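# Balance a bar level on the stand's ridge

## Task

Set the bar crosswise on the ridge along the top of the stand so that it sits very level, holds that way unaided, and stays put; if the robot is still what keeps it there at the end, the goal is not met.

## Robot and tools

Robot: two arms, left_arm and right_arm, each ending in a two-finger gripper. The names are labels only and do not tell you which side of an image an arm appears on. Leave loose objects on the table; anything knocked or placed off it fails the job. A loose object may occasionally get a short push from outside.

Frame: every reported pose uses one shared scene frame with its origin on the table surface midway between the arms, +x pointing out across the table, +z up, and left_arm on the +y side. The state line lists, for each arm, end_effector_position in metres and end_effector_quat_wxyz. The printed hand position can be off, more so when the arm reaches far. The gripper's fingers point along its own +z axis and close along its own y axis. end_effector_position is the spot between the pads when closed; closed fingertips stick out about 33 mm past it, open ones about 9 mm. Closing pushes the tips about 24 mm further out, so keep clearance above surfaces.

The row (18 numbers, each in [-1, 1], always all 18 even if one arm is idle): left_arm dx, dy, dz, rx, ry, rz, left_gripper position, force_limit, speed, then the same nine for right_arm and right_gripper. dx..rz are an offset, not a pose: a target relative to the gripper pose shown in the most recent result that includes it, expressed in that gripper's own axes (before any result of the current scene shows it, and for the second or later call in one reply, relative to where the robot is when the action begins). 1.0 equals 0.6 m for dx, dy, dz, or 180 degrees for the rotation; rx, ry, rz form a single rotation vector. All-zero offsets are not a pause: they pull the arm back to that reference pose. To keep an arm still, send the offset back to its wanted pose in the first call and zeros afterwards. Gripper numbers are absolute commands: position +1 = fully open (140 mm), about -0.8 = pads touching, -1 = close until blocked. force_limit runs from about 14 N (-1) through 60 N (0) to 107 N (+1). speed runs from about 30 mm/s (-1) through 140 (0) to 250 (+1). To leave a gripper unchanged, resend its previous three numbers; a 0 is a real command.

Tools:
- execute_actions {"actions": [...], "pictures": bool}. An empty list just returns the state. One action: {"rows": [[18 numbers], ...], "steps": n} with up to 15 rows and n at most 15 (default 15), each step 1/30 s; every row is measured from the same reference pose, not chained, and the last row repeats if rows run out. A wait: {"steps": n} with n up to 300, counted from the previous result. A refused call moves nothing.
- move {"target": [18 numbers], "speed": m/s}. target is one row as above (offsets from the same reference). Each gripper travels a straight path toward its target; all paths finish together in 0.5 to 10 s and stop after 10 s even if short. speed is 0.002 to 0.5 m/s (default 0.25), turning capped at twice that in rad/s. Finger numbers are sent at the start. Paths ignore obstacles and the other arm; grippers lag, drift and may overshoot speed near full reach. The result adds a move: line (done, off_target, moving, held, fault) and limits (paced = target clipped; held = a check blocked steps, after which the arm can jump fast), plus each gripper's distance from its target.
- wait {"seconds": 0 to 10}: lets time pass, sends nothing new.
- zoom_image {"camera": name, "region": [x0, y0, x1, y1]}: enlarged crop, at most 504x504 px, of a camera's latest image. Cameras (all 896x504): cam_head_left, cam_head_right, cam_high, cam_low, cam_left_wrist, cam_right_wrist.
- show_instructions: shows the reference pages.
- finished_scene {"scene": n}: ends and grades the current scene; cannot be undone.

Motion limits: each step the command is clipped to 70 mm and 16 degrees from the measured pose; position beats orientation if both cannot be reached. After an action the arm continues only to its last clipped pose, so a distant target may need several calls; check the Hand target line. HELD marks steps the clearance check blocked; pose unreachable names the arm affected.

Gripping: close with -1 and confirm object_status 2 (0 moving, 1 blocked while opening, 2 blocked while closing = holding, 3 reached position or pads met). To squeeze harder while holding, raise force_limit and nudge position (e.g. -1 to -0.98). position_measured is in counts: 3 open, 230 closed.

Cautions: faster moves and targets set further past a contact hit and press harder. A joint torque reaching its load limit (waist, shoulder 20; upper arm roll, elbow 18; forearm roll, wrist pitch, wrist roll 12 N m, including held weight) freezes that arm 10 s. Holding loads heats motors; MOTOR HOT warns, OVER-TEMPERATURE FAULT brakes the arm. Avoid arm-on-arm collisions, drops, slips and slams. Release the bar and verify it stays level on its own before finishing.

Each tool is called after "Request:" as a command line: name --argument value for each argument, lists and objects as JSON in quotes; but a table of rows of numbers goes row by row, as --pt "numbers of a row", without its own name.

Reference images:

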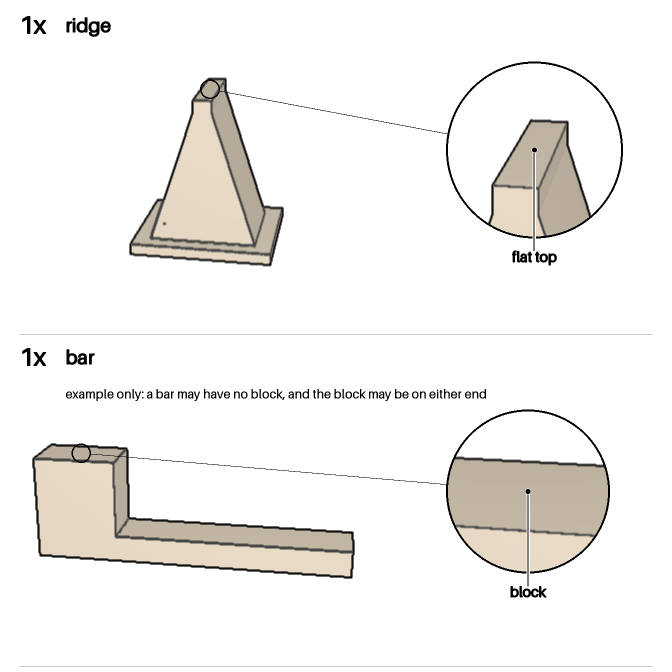

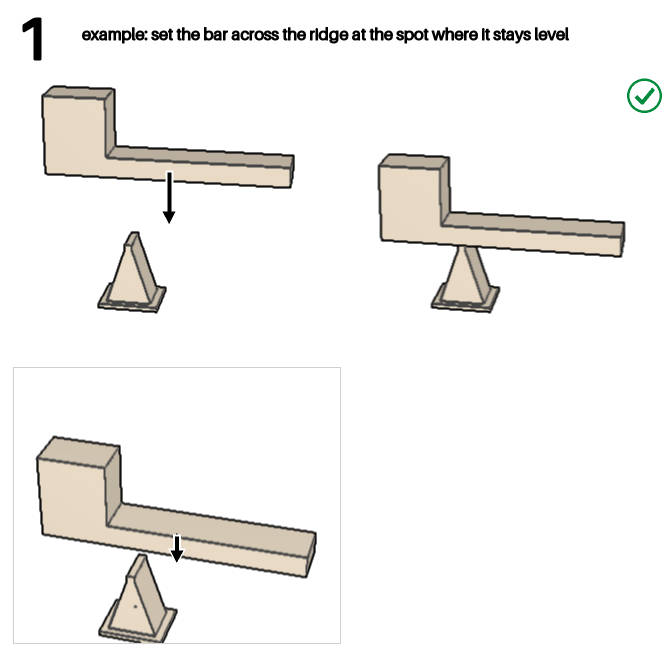

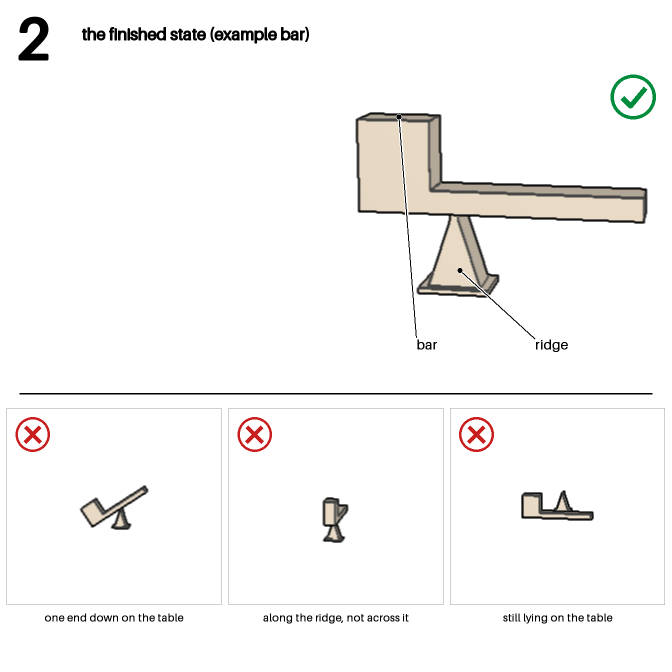

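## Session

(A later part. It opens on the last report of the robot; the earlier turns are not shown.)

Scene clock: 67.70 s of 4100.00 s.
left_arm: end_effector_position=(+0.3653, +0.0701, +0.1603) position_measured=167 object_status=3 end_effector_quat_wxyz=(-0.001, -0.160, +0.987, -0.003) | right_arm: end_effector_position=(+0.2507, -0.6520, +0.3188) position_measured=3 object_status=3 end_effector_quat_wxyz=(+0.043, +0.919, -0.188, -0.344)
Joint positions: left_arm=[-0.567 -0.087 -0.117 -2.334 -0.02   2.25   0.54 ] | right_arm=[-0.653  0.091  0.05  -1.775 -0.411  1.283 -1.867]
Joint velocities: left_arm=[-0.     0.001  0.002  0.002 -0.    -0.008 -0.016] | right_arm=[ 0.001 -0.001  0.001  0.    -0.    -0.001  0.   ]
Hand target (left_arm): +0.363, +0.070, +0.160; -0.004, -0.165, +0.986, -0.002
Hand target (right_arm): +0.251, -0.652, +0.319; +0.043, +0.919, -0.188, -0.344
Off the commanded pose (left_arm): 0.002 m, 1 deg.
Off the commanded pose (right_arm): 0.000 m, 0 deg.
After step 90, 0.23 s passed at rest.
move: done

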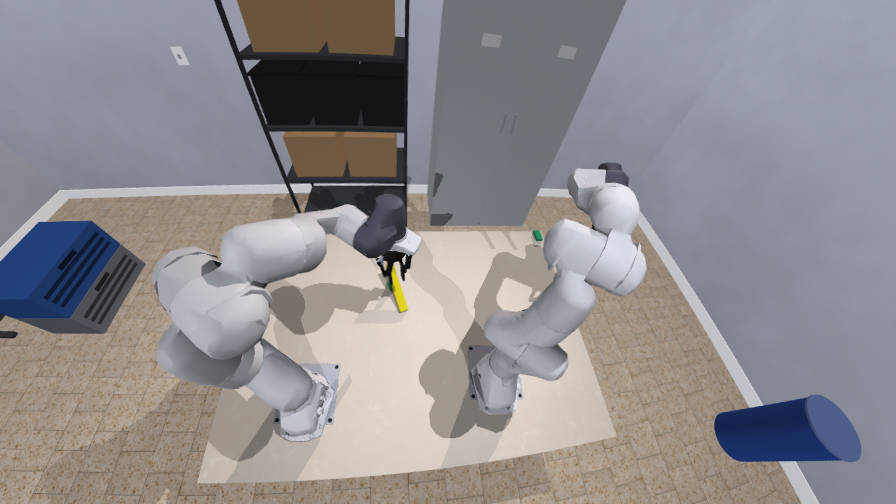

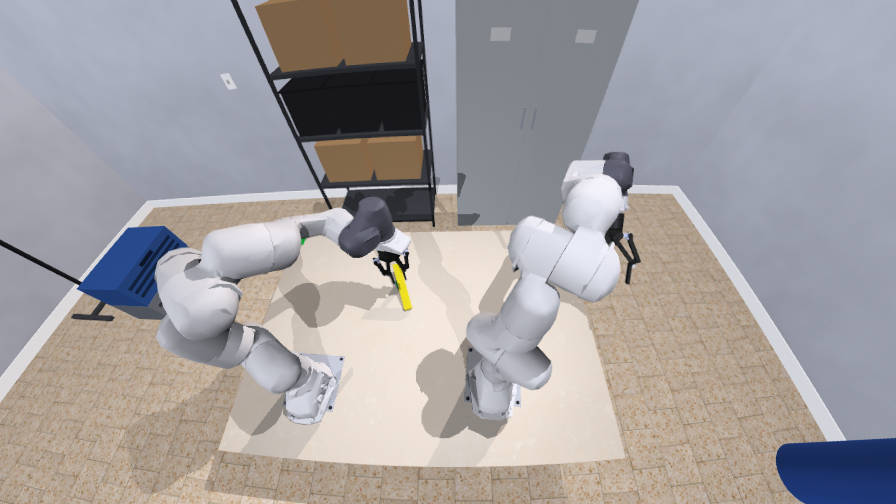

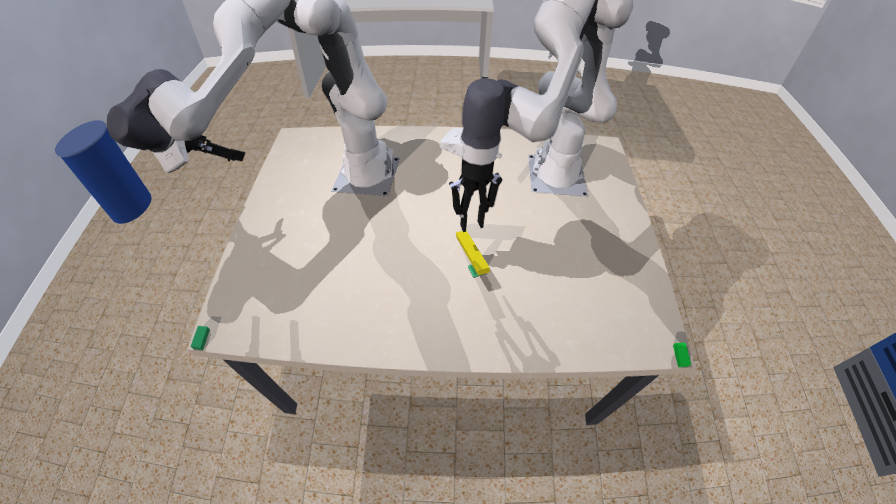

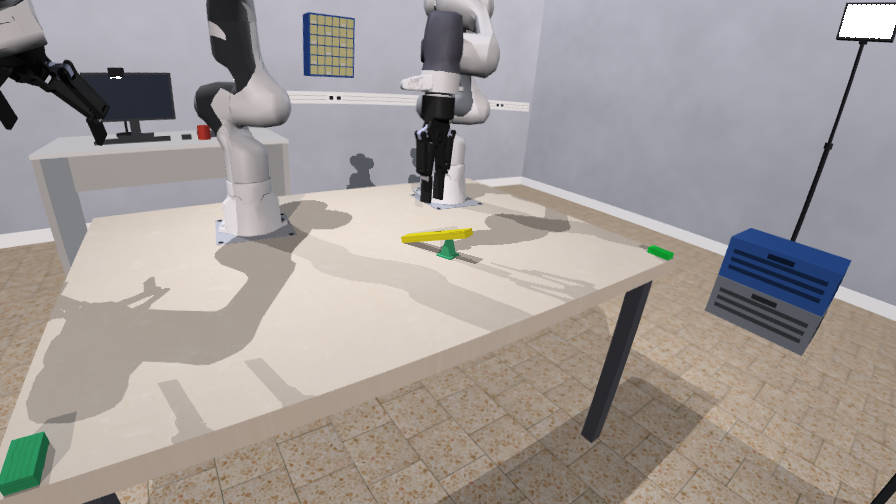

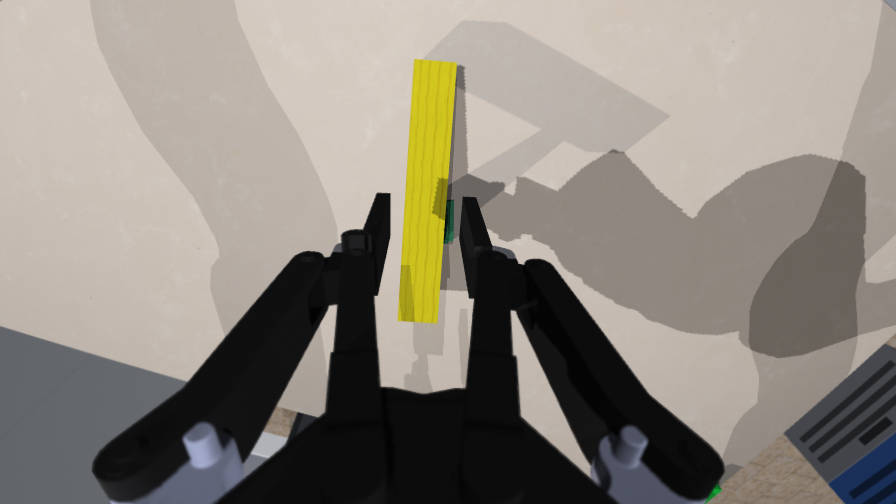

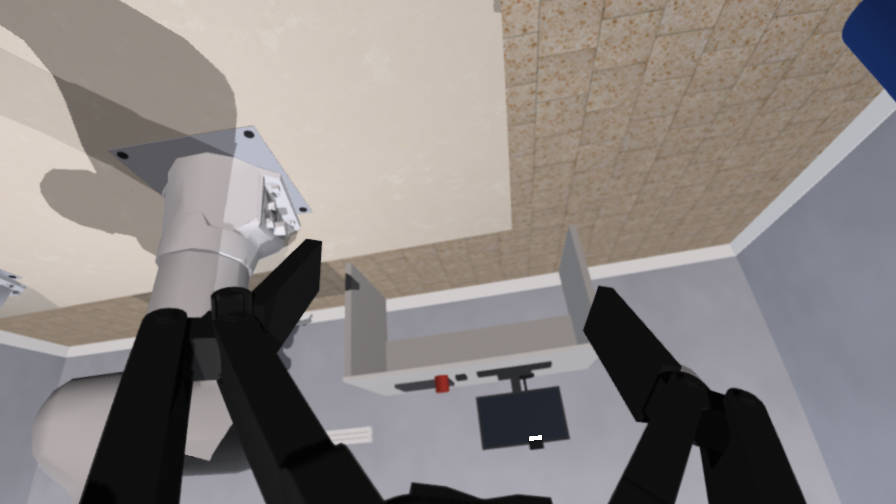

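Request:
move --target '[0.17,0,0,0,0,0,-1,0,0,0.053,-0.747,-0.083,-0.160,-0.232,0.480,1,0,0]' --speed 0.3

Request:
move --target '[0,0,0,0,0,0,-1,0,0,0,0,0,-0.160,-0.232,0.480,1,0,0]' --speed 0.3

Scene clock: 86.63 s of 4100.00 s.
left_arm: end_effector_position=(+0.2688, +0.0386, +0.1600) position_measured=233 object_status=3 end_effector_quat_wxyz=(-0.001, -0.158, +0.987, -0.000) | right_arm: end_effector_position=(+0.4442, -0.2441, +0.2345) position_measured=3 object_status=3 end_effector_quat_wxyz=(-0.386, -0.353, +0.665, +0.533)
Joint positions: left_arm=[-0.641 -0.215 -0.238 -2.469 -0.067  2.259  0.385] | right_arm=[ 0.102  0.996 -0.321 -1.019  0.6    0.561  0.424]
Joint velocities: left_arm=[ 0.     0.002 -0.001  0.001 -0.    -0.001 -0.001] | right_arm=[-0.01   0.001  0.015  0.005 -0.004  0.     0.041]
Hand target (left_arm): +0.268, +0.037, +0.160; -0.001, -0.160, +0.987, -0.002
Hand target (right_arm): +0.444, -0.245, +0.235; -0.392, -0.347, +0.667, +0.530
Off the commanded pose (left_arm): 0.001 m, 0 deg.
Off the commanded pose (right_arm): 0.012 m, 2 deg.
joint sent to its limit (right arm) — the command would take joint 6 (wrist pitch) past its lower limit, so that joint was sent only as far as its limit.
After step 90, 11.60 s passed at rest.
move: off_target (right_arm)

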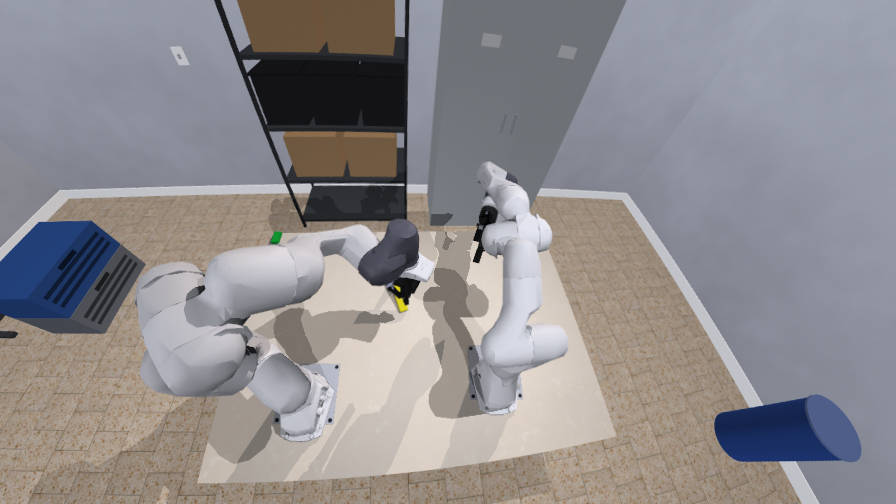

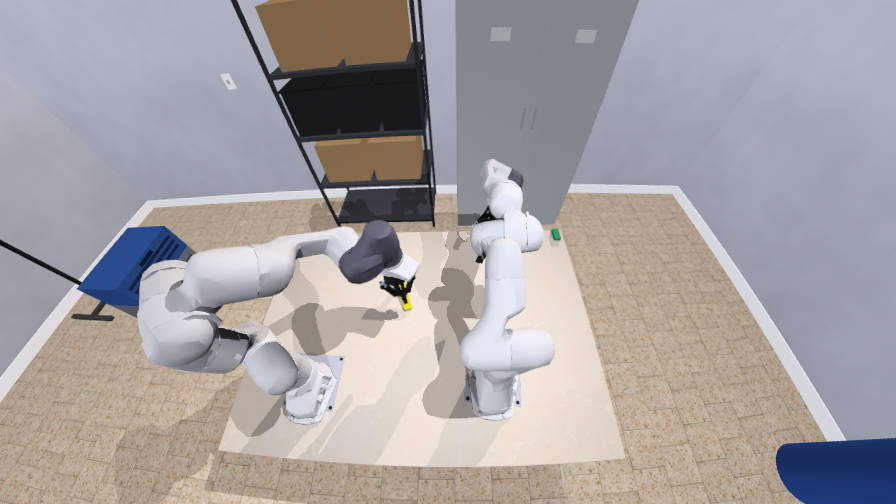

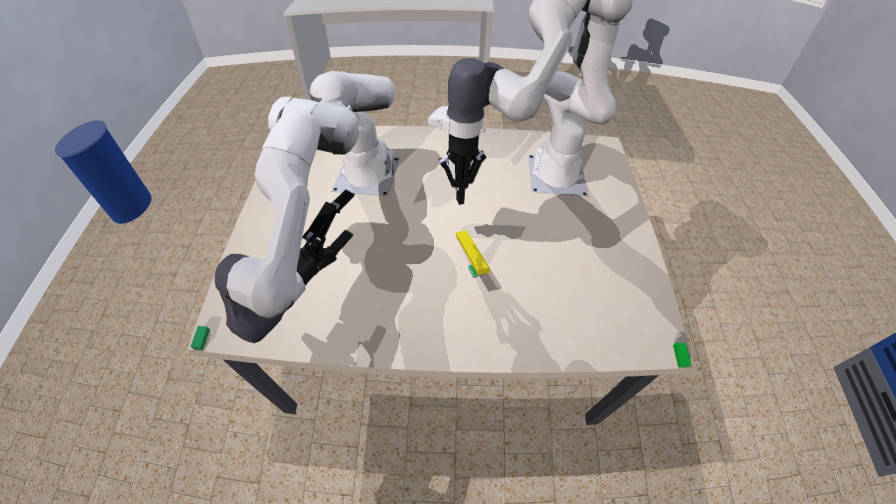

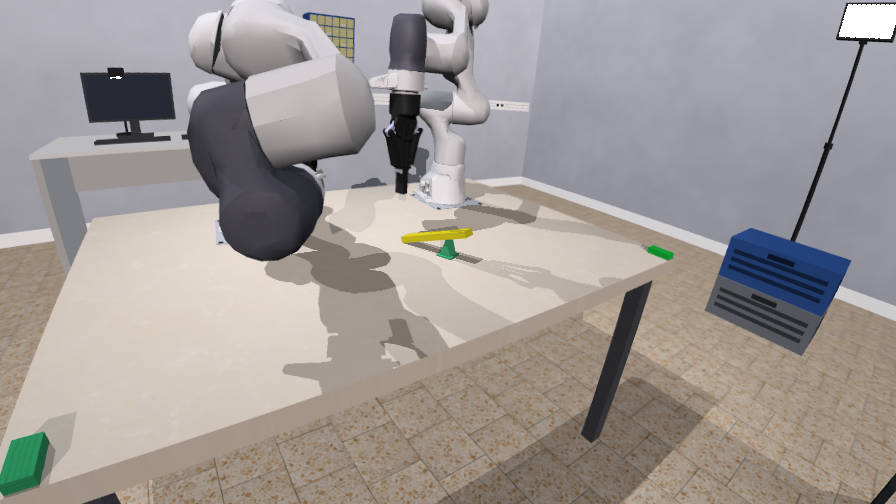

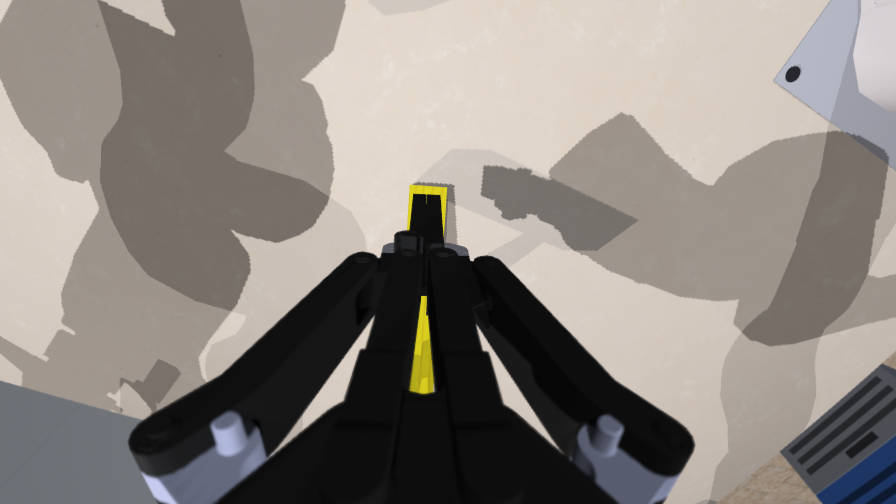

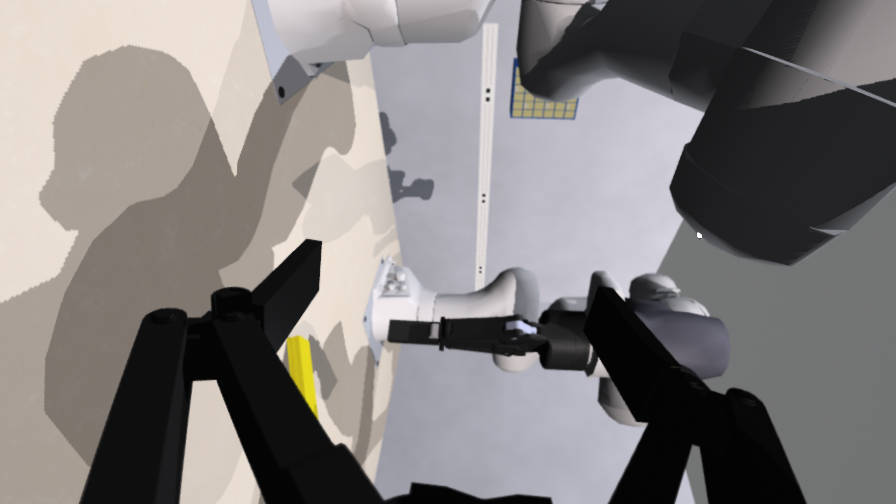

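Scene clock: 90.47 s of 4100.00 s.
left_arm: end_effector_position=(+0.2688, +0.0386, +0.1600) position_measured=233 object_status=3 end_effector_quat_wxyz=(-0.001, -0.158, +0.987, -0.000) | right_arm: end_effector_position=(+0.4458, -0.2477, +0.2364) position_measured=3 object_status=3 end_effector_quat_wxyz=(-0.460, +0.463, +0.678, +0.338)
Joint positions: left_arm=[-0.641 -0.215 -0.238 -2.469 -0.067  2.259  0.385] | right_arm=[ 0.734  1.052 -1.462 -1.867  1.241  0.599  1.689]
Joint velocities: left_arm=[-0.001 -0.    -0.001 -0.002 -0.     0.    -0.001] | right_arm=[-0.001  0.    -0.    -0.001  0.001 -0.     0.029]
Hand target (left_arm): +0.269, +0.039, +0.160; -0.001, -0.158, +0.987, -0.000
Hand target (right_arm): +0.446, -0.247, +0.237; -0.463, +0.467, +0.675, +0.336
Off the commanded pose (left_arm): 0.000 m, 0 deg.
Off the commanded pose (right_arm): 0.004 m, 2 deg.
move: off_target (right_arm)

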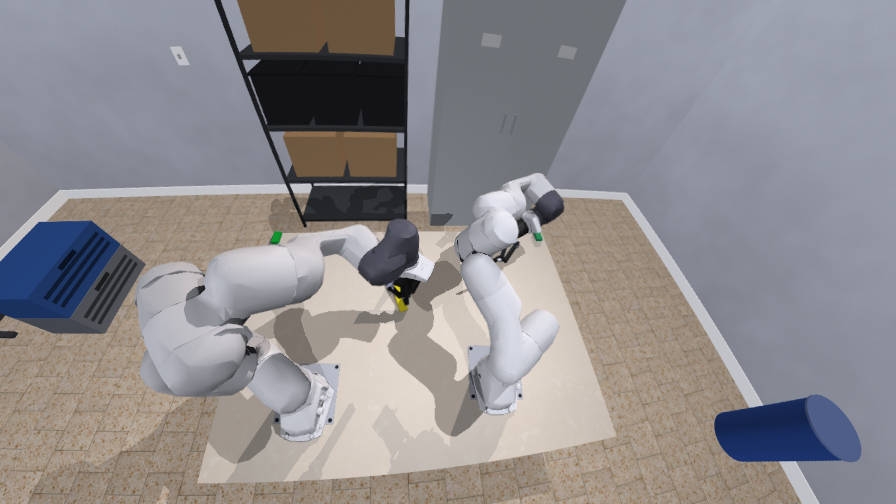

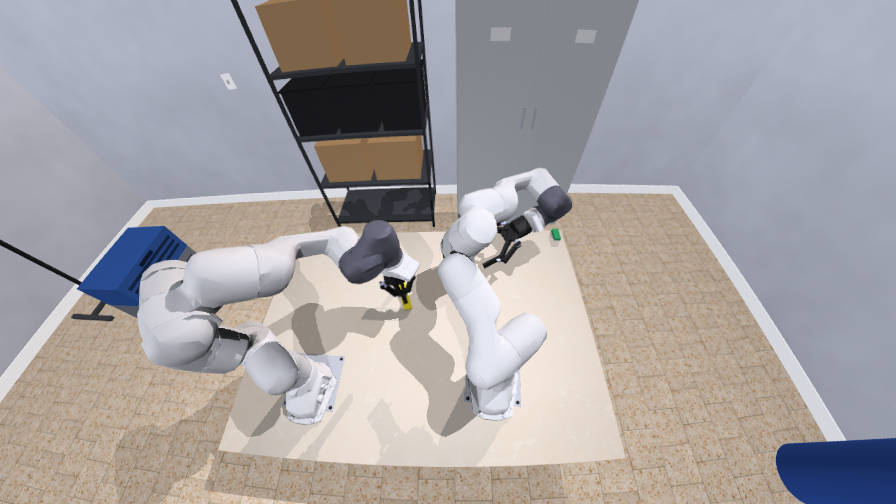

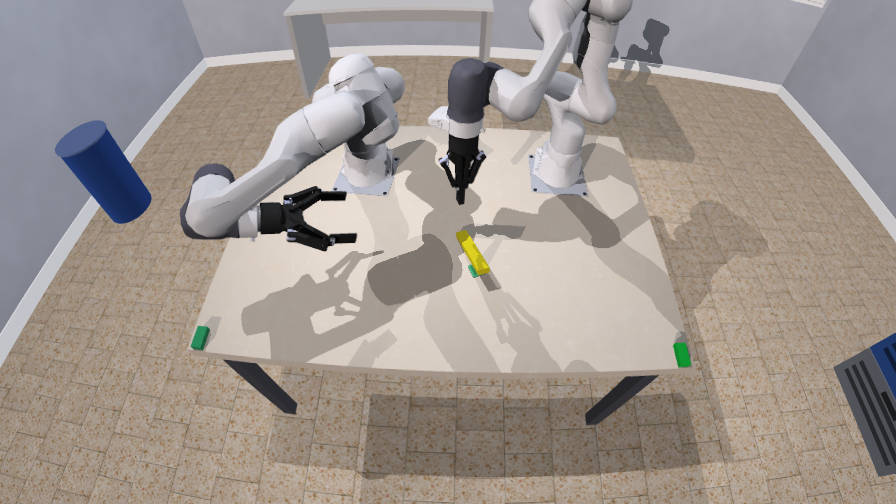

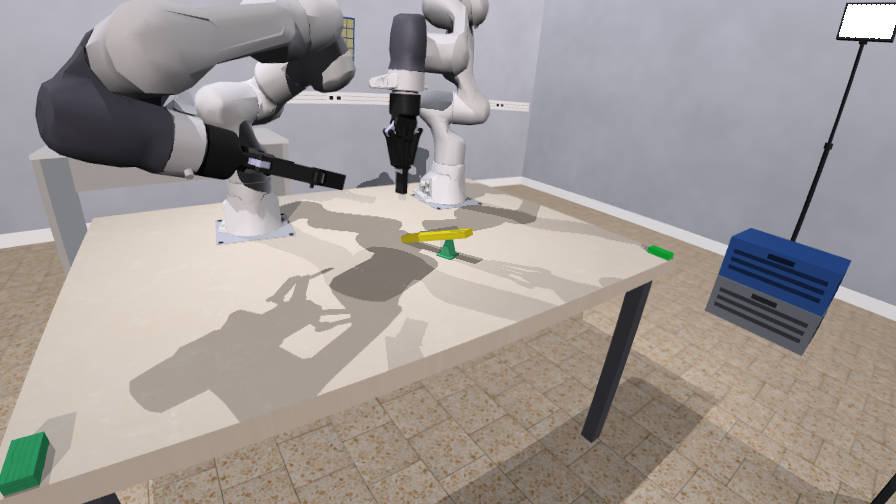

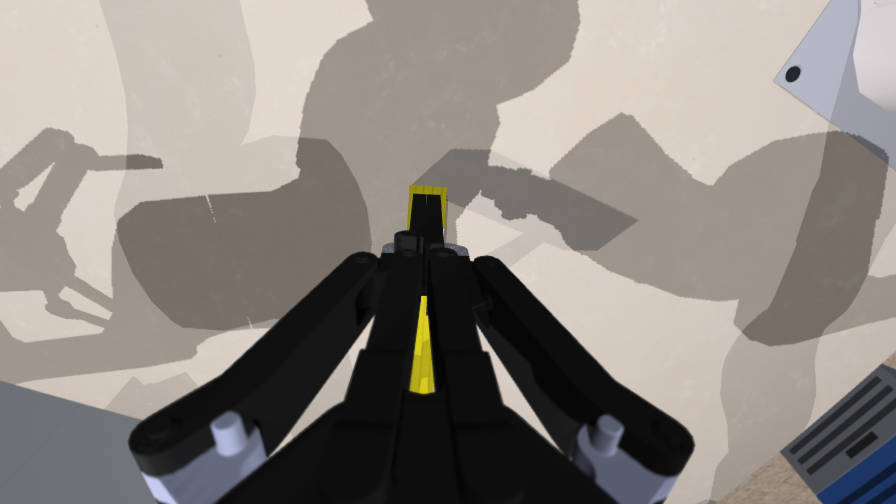

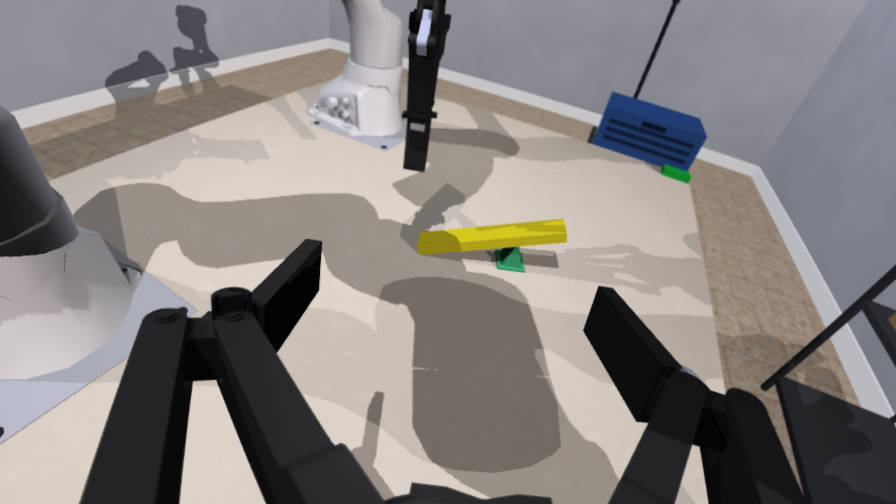

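Request:
move --target '[-0.12,0.003,0.09,0,-0.144,0,0,0,0,-0.187,0.141,0.44,0,0,0,0.3,0,0]' --speed 0.2

Scene clock: 102.73 s of 4100.00 s.
left_arm: end_effector_position=(+0.3389, +0.0625, +0.1067) position_measured=129 object_status=3 end_effector_quat_wxyz=(+0.222, -0.152, +0.962, +0.035) | right_arm: end_effector_position=(+0.4424, -0.1457, +0.1611) position_measured=91 object_status=3 end_effector_quat_wxyz=(-0.468, +0.452, +0.677, +0.344)
Joint positions: left_arm=[-0.374 -0.102 -0.543 -2.568  0.676  2.51  -0.246] | right_arm=[ 0.956  1.124 -1.378 -2.044  1.446  0.703  1.732]
Joint velocities: left_arm=[ 0.002 -0.    -0.001 -0.001  0.003  0.    -0.035] | right_arm=[-0.     0.001 -0.     0.001  0.     0.001  0.001]
Hand target (left_arm): +0.339, +0.063, +0.107; +0.223, -0.158, +0.961, +0.035
Hand target (right_arm): +0.443, -0.146, +0.162; -0.468, +0.452, +0.677, +0.345
Off the commanded pose (left_arm): 0.002 m, 0 deg.
Off the commanded pose (right_arm): 0.173 m, 2 deg; position clipped at the last step of the last action.
After step 90, 6.73 s passed at rest.
move: held (right_arm); limits=paced,held; held on 48 of 76 steps (right_arm), including the last (right_arm)
pose unreachable (right arm): on one or more control steps of this call this arm could not follow its commanded pose, so it was not sent that pose on those steps. On the call's last step it was still not sent that pose. It may still have moved: this result reports where it is.
cause: the commanded pose would bring a part of the arm too close to another arm (a part of this arm just beyond joint 3 (upper arm roll) and a part of the other arm just beyond its joint 7 (wrist roll)).

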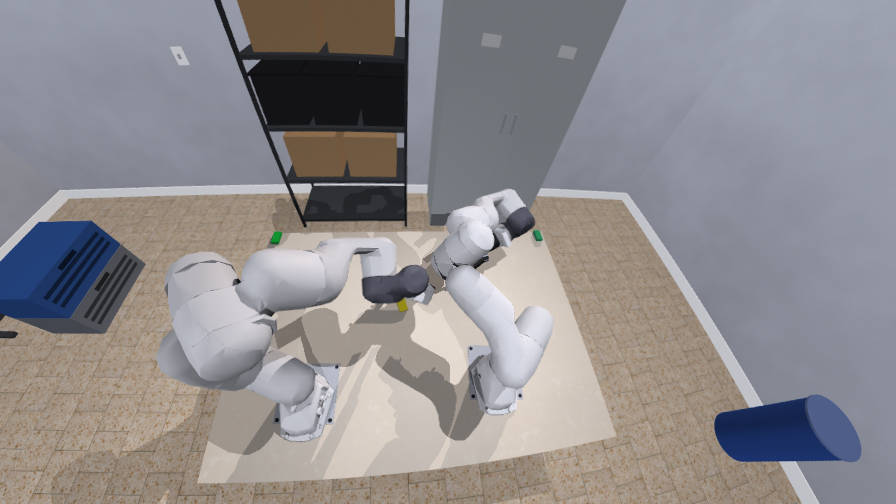

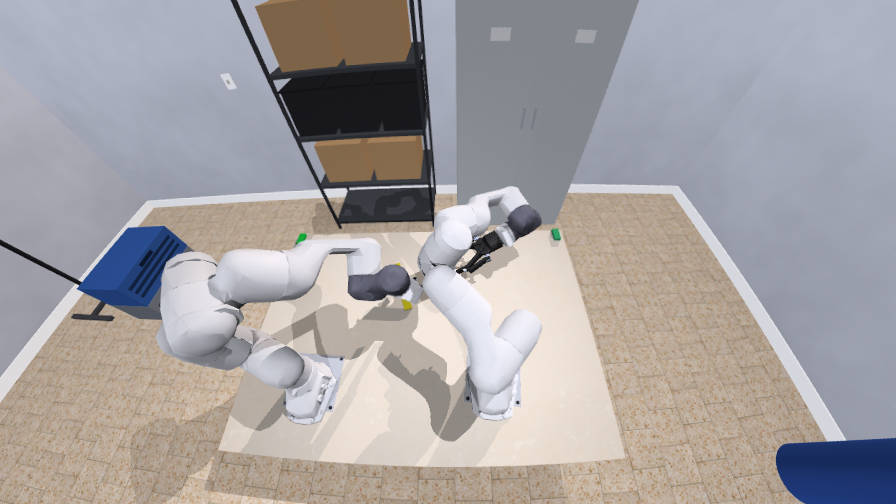

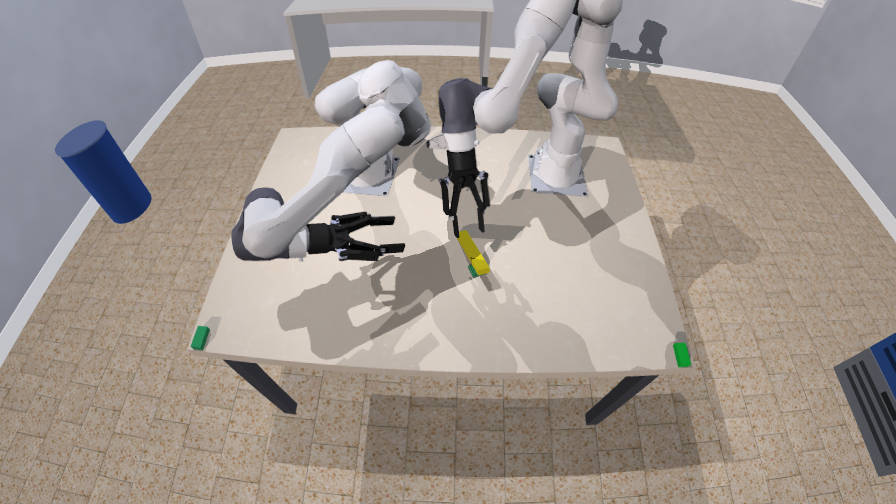

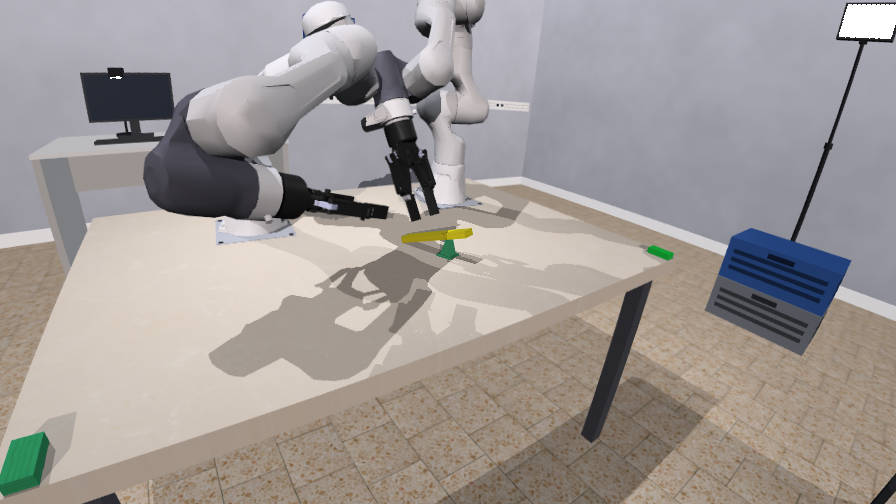

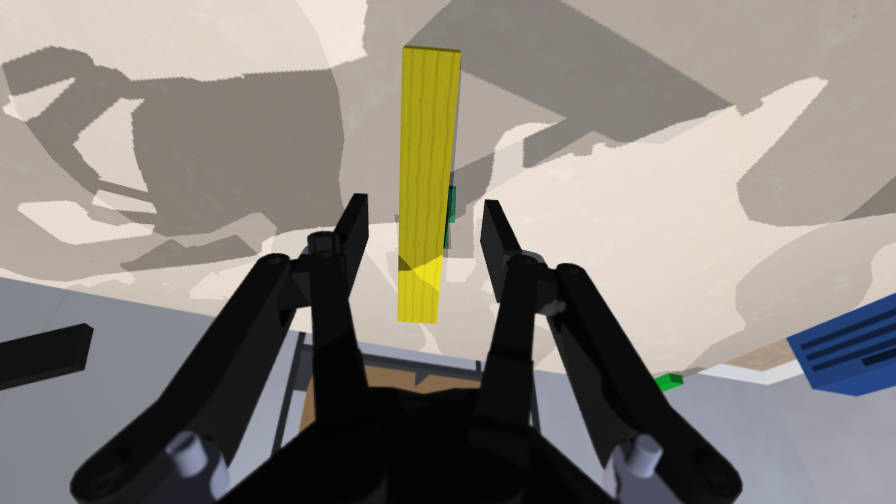

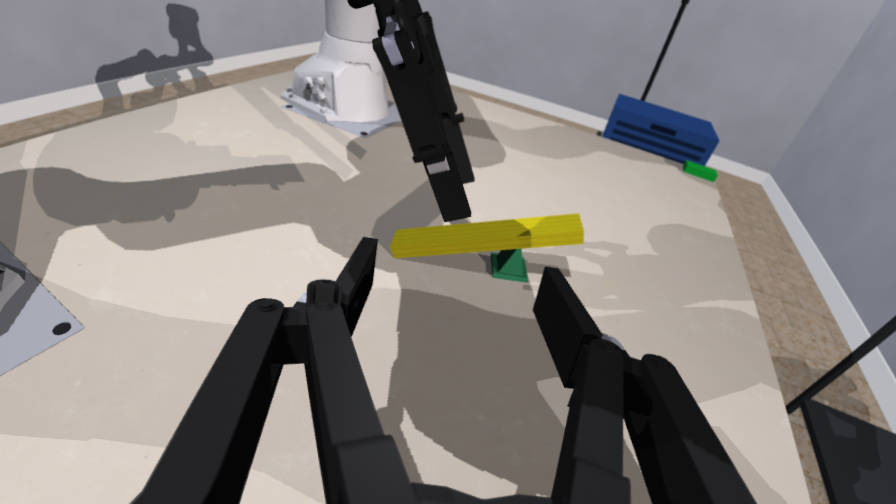

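Request:
move --target '[0.015,0,0.083,0,0,0,0,0,0,0,0,-0.1,0,0,0,0.3,0,0]' --speed 0.08

Scene clock: 106.33 s of 4100.00 s.
left_arm: end_effector_position=(+0.3528, +0.0675, +0.0579) position_measured=129 object_status=3 end_effector_quat_wxyz=(+0.222, -0.147, +0.963, +0.038) | right_arm: end_effector_position=(+0.4624, -0.2006, +0.1781) position_measured=91 object_status=3 end_effector_quat_wxyz=(-0.466, +0.455, +0.677, +0.342)
Joint positions: left_arm=[-0.332  0.059 -0.529 -2.54   0.921  2.558 -0.42 ] | right_arm=[ 0.792  1.125 -1.372 -1.9    1.385  0.662  1.723]
Joint velocities: left_arm=[ 0.    -0.001 -0.001  0.001  0.01   0.002 -0.039] | right_arm=[-0.002  0.001  0.     0.001 -0.001 -0.002 -0.002]
Hand target (left_arm): +0.354, +0.067, +0.058; +0.223, -0.153, +0.962, +0.035
Hand target (right_arm): +0.462, -0.200, +0.179; -0.468, +0.453, +0.677, +0.343
Off the commanded pose (left_arm): 0.001 m, 1 deg.
Off the commanded pose (right_arm): 0.003 m, 1 deg.
move: done

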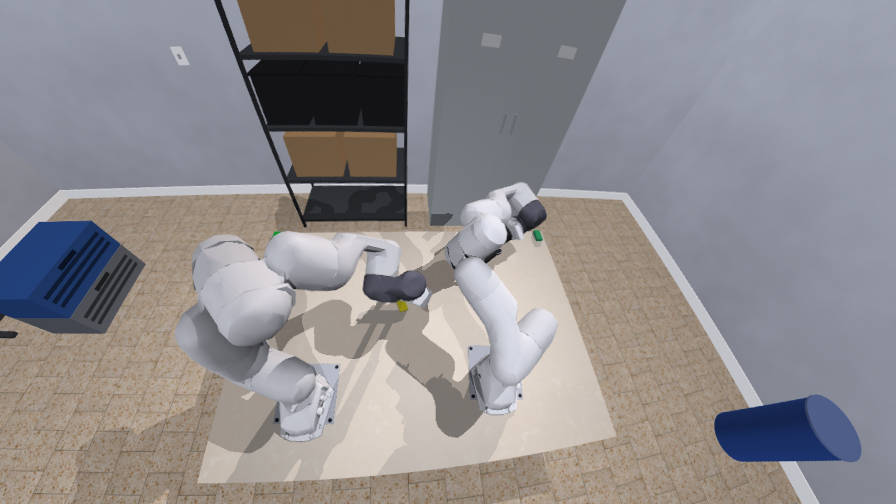

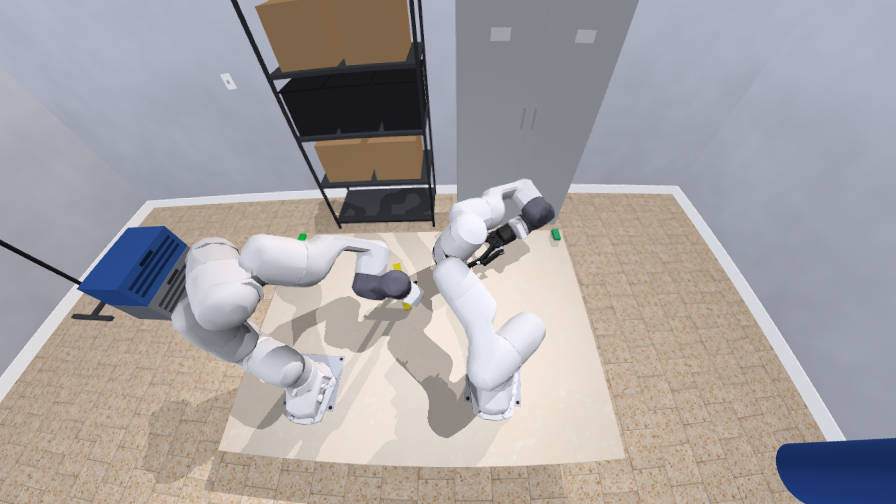

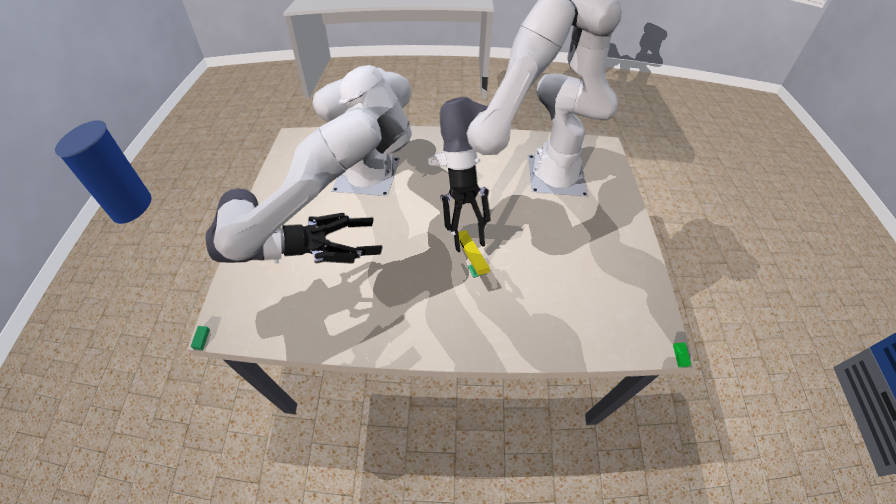

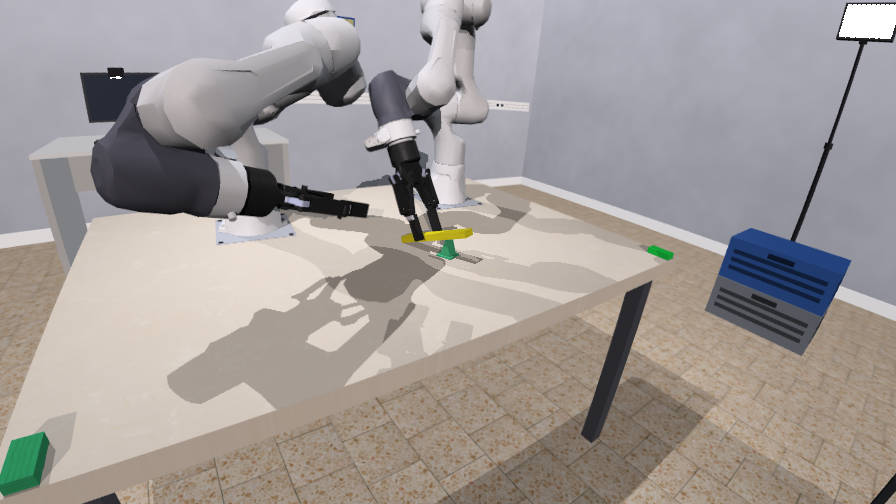

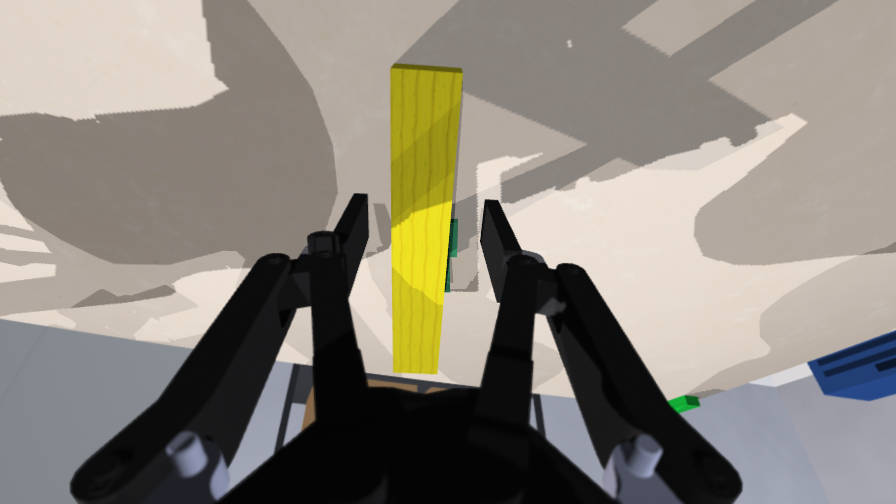

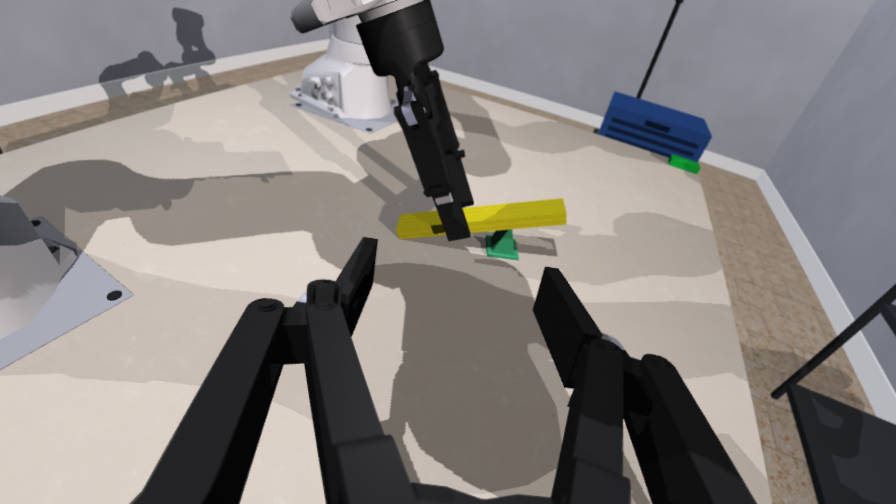

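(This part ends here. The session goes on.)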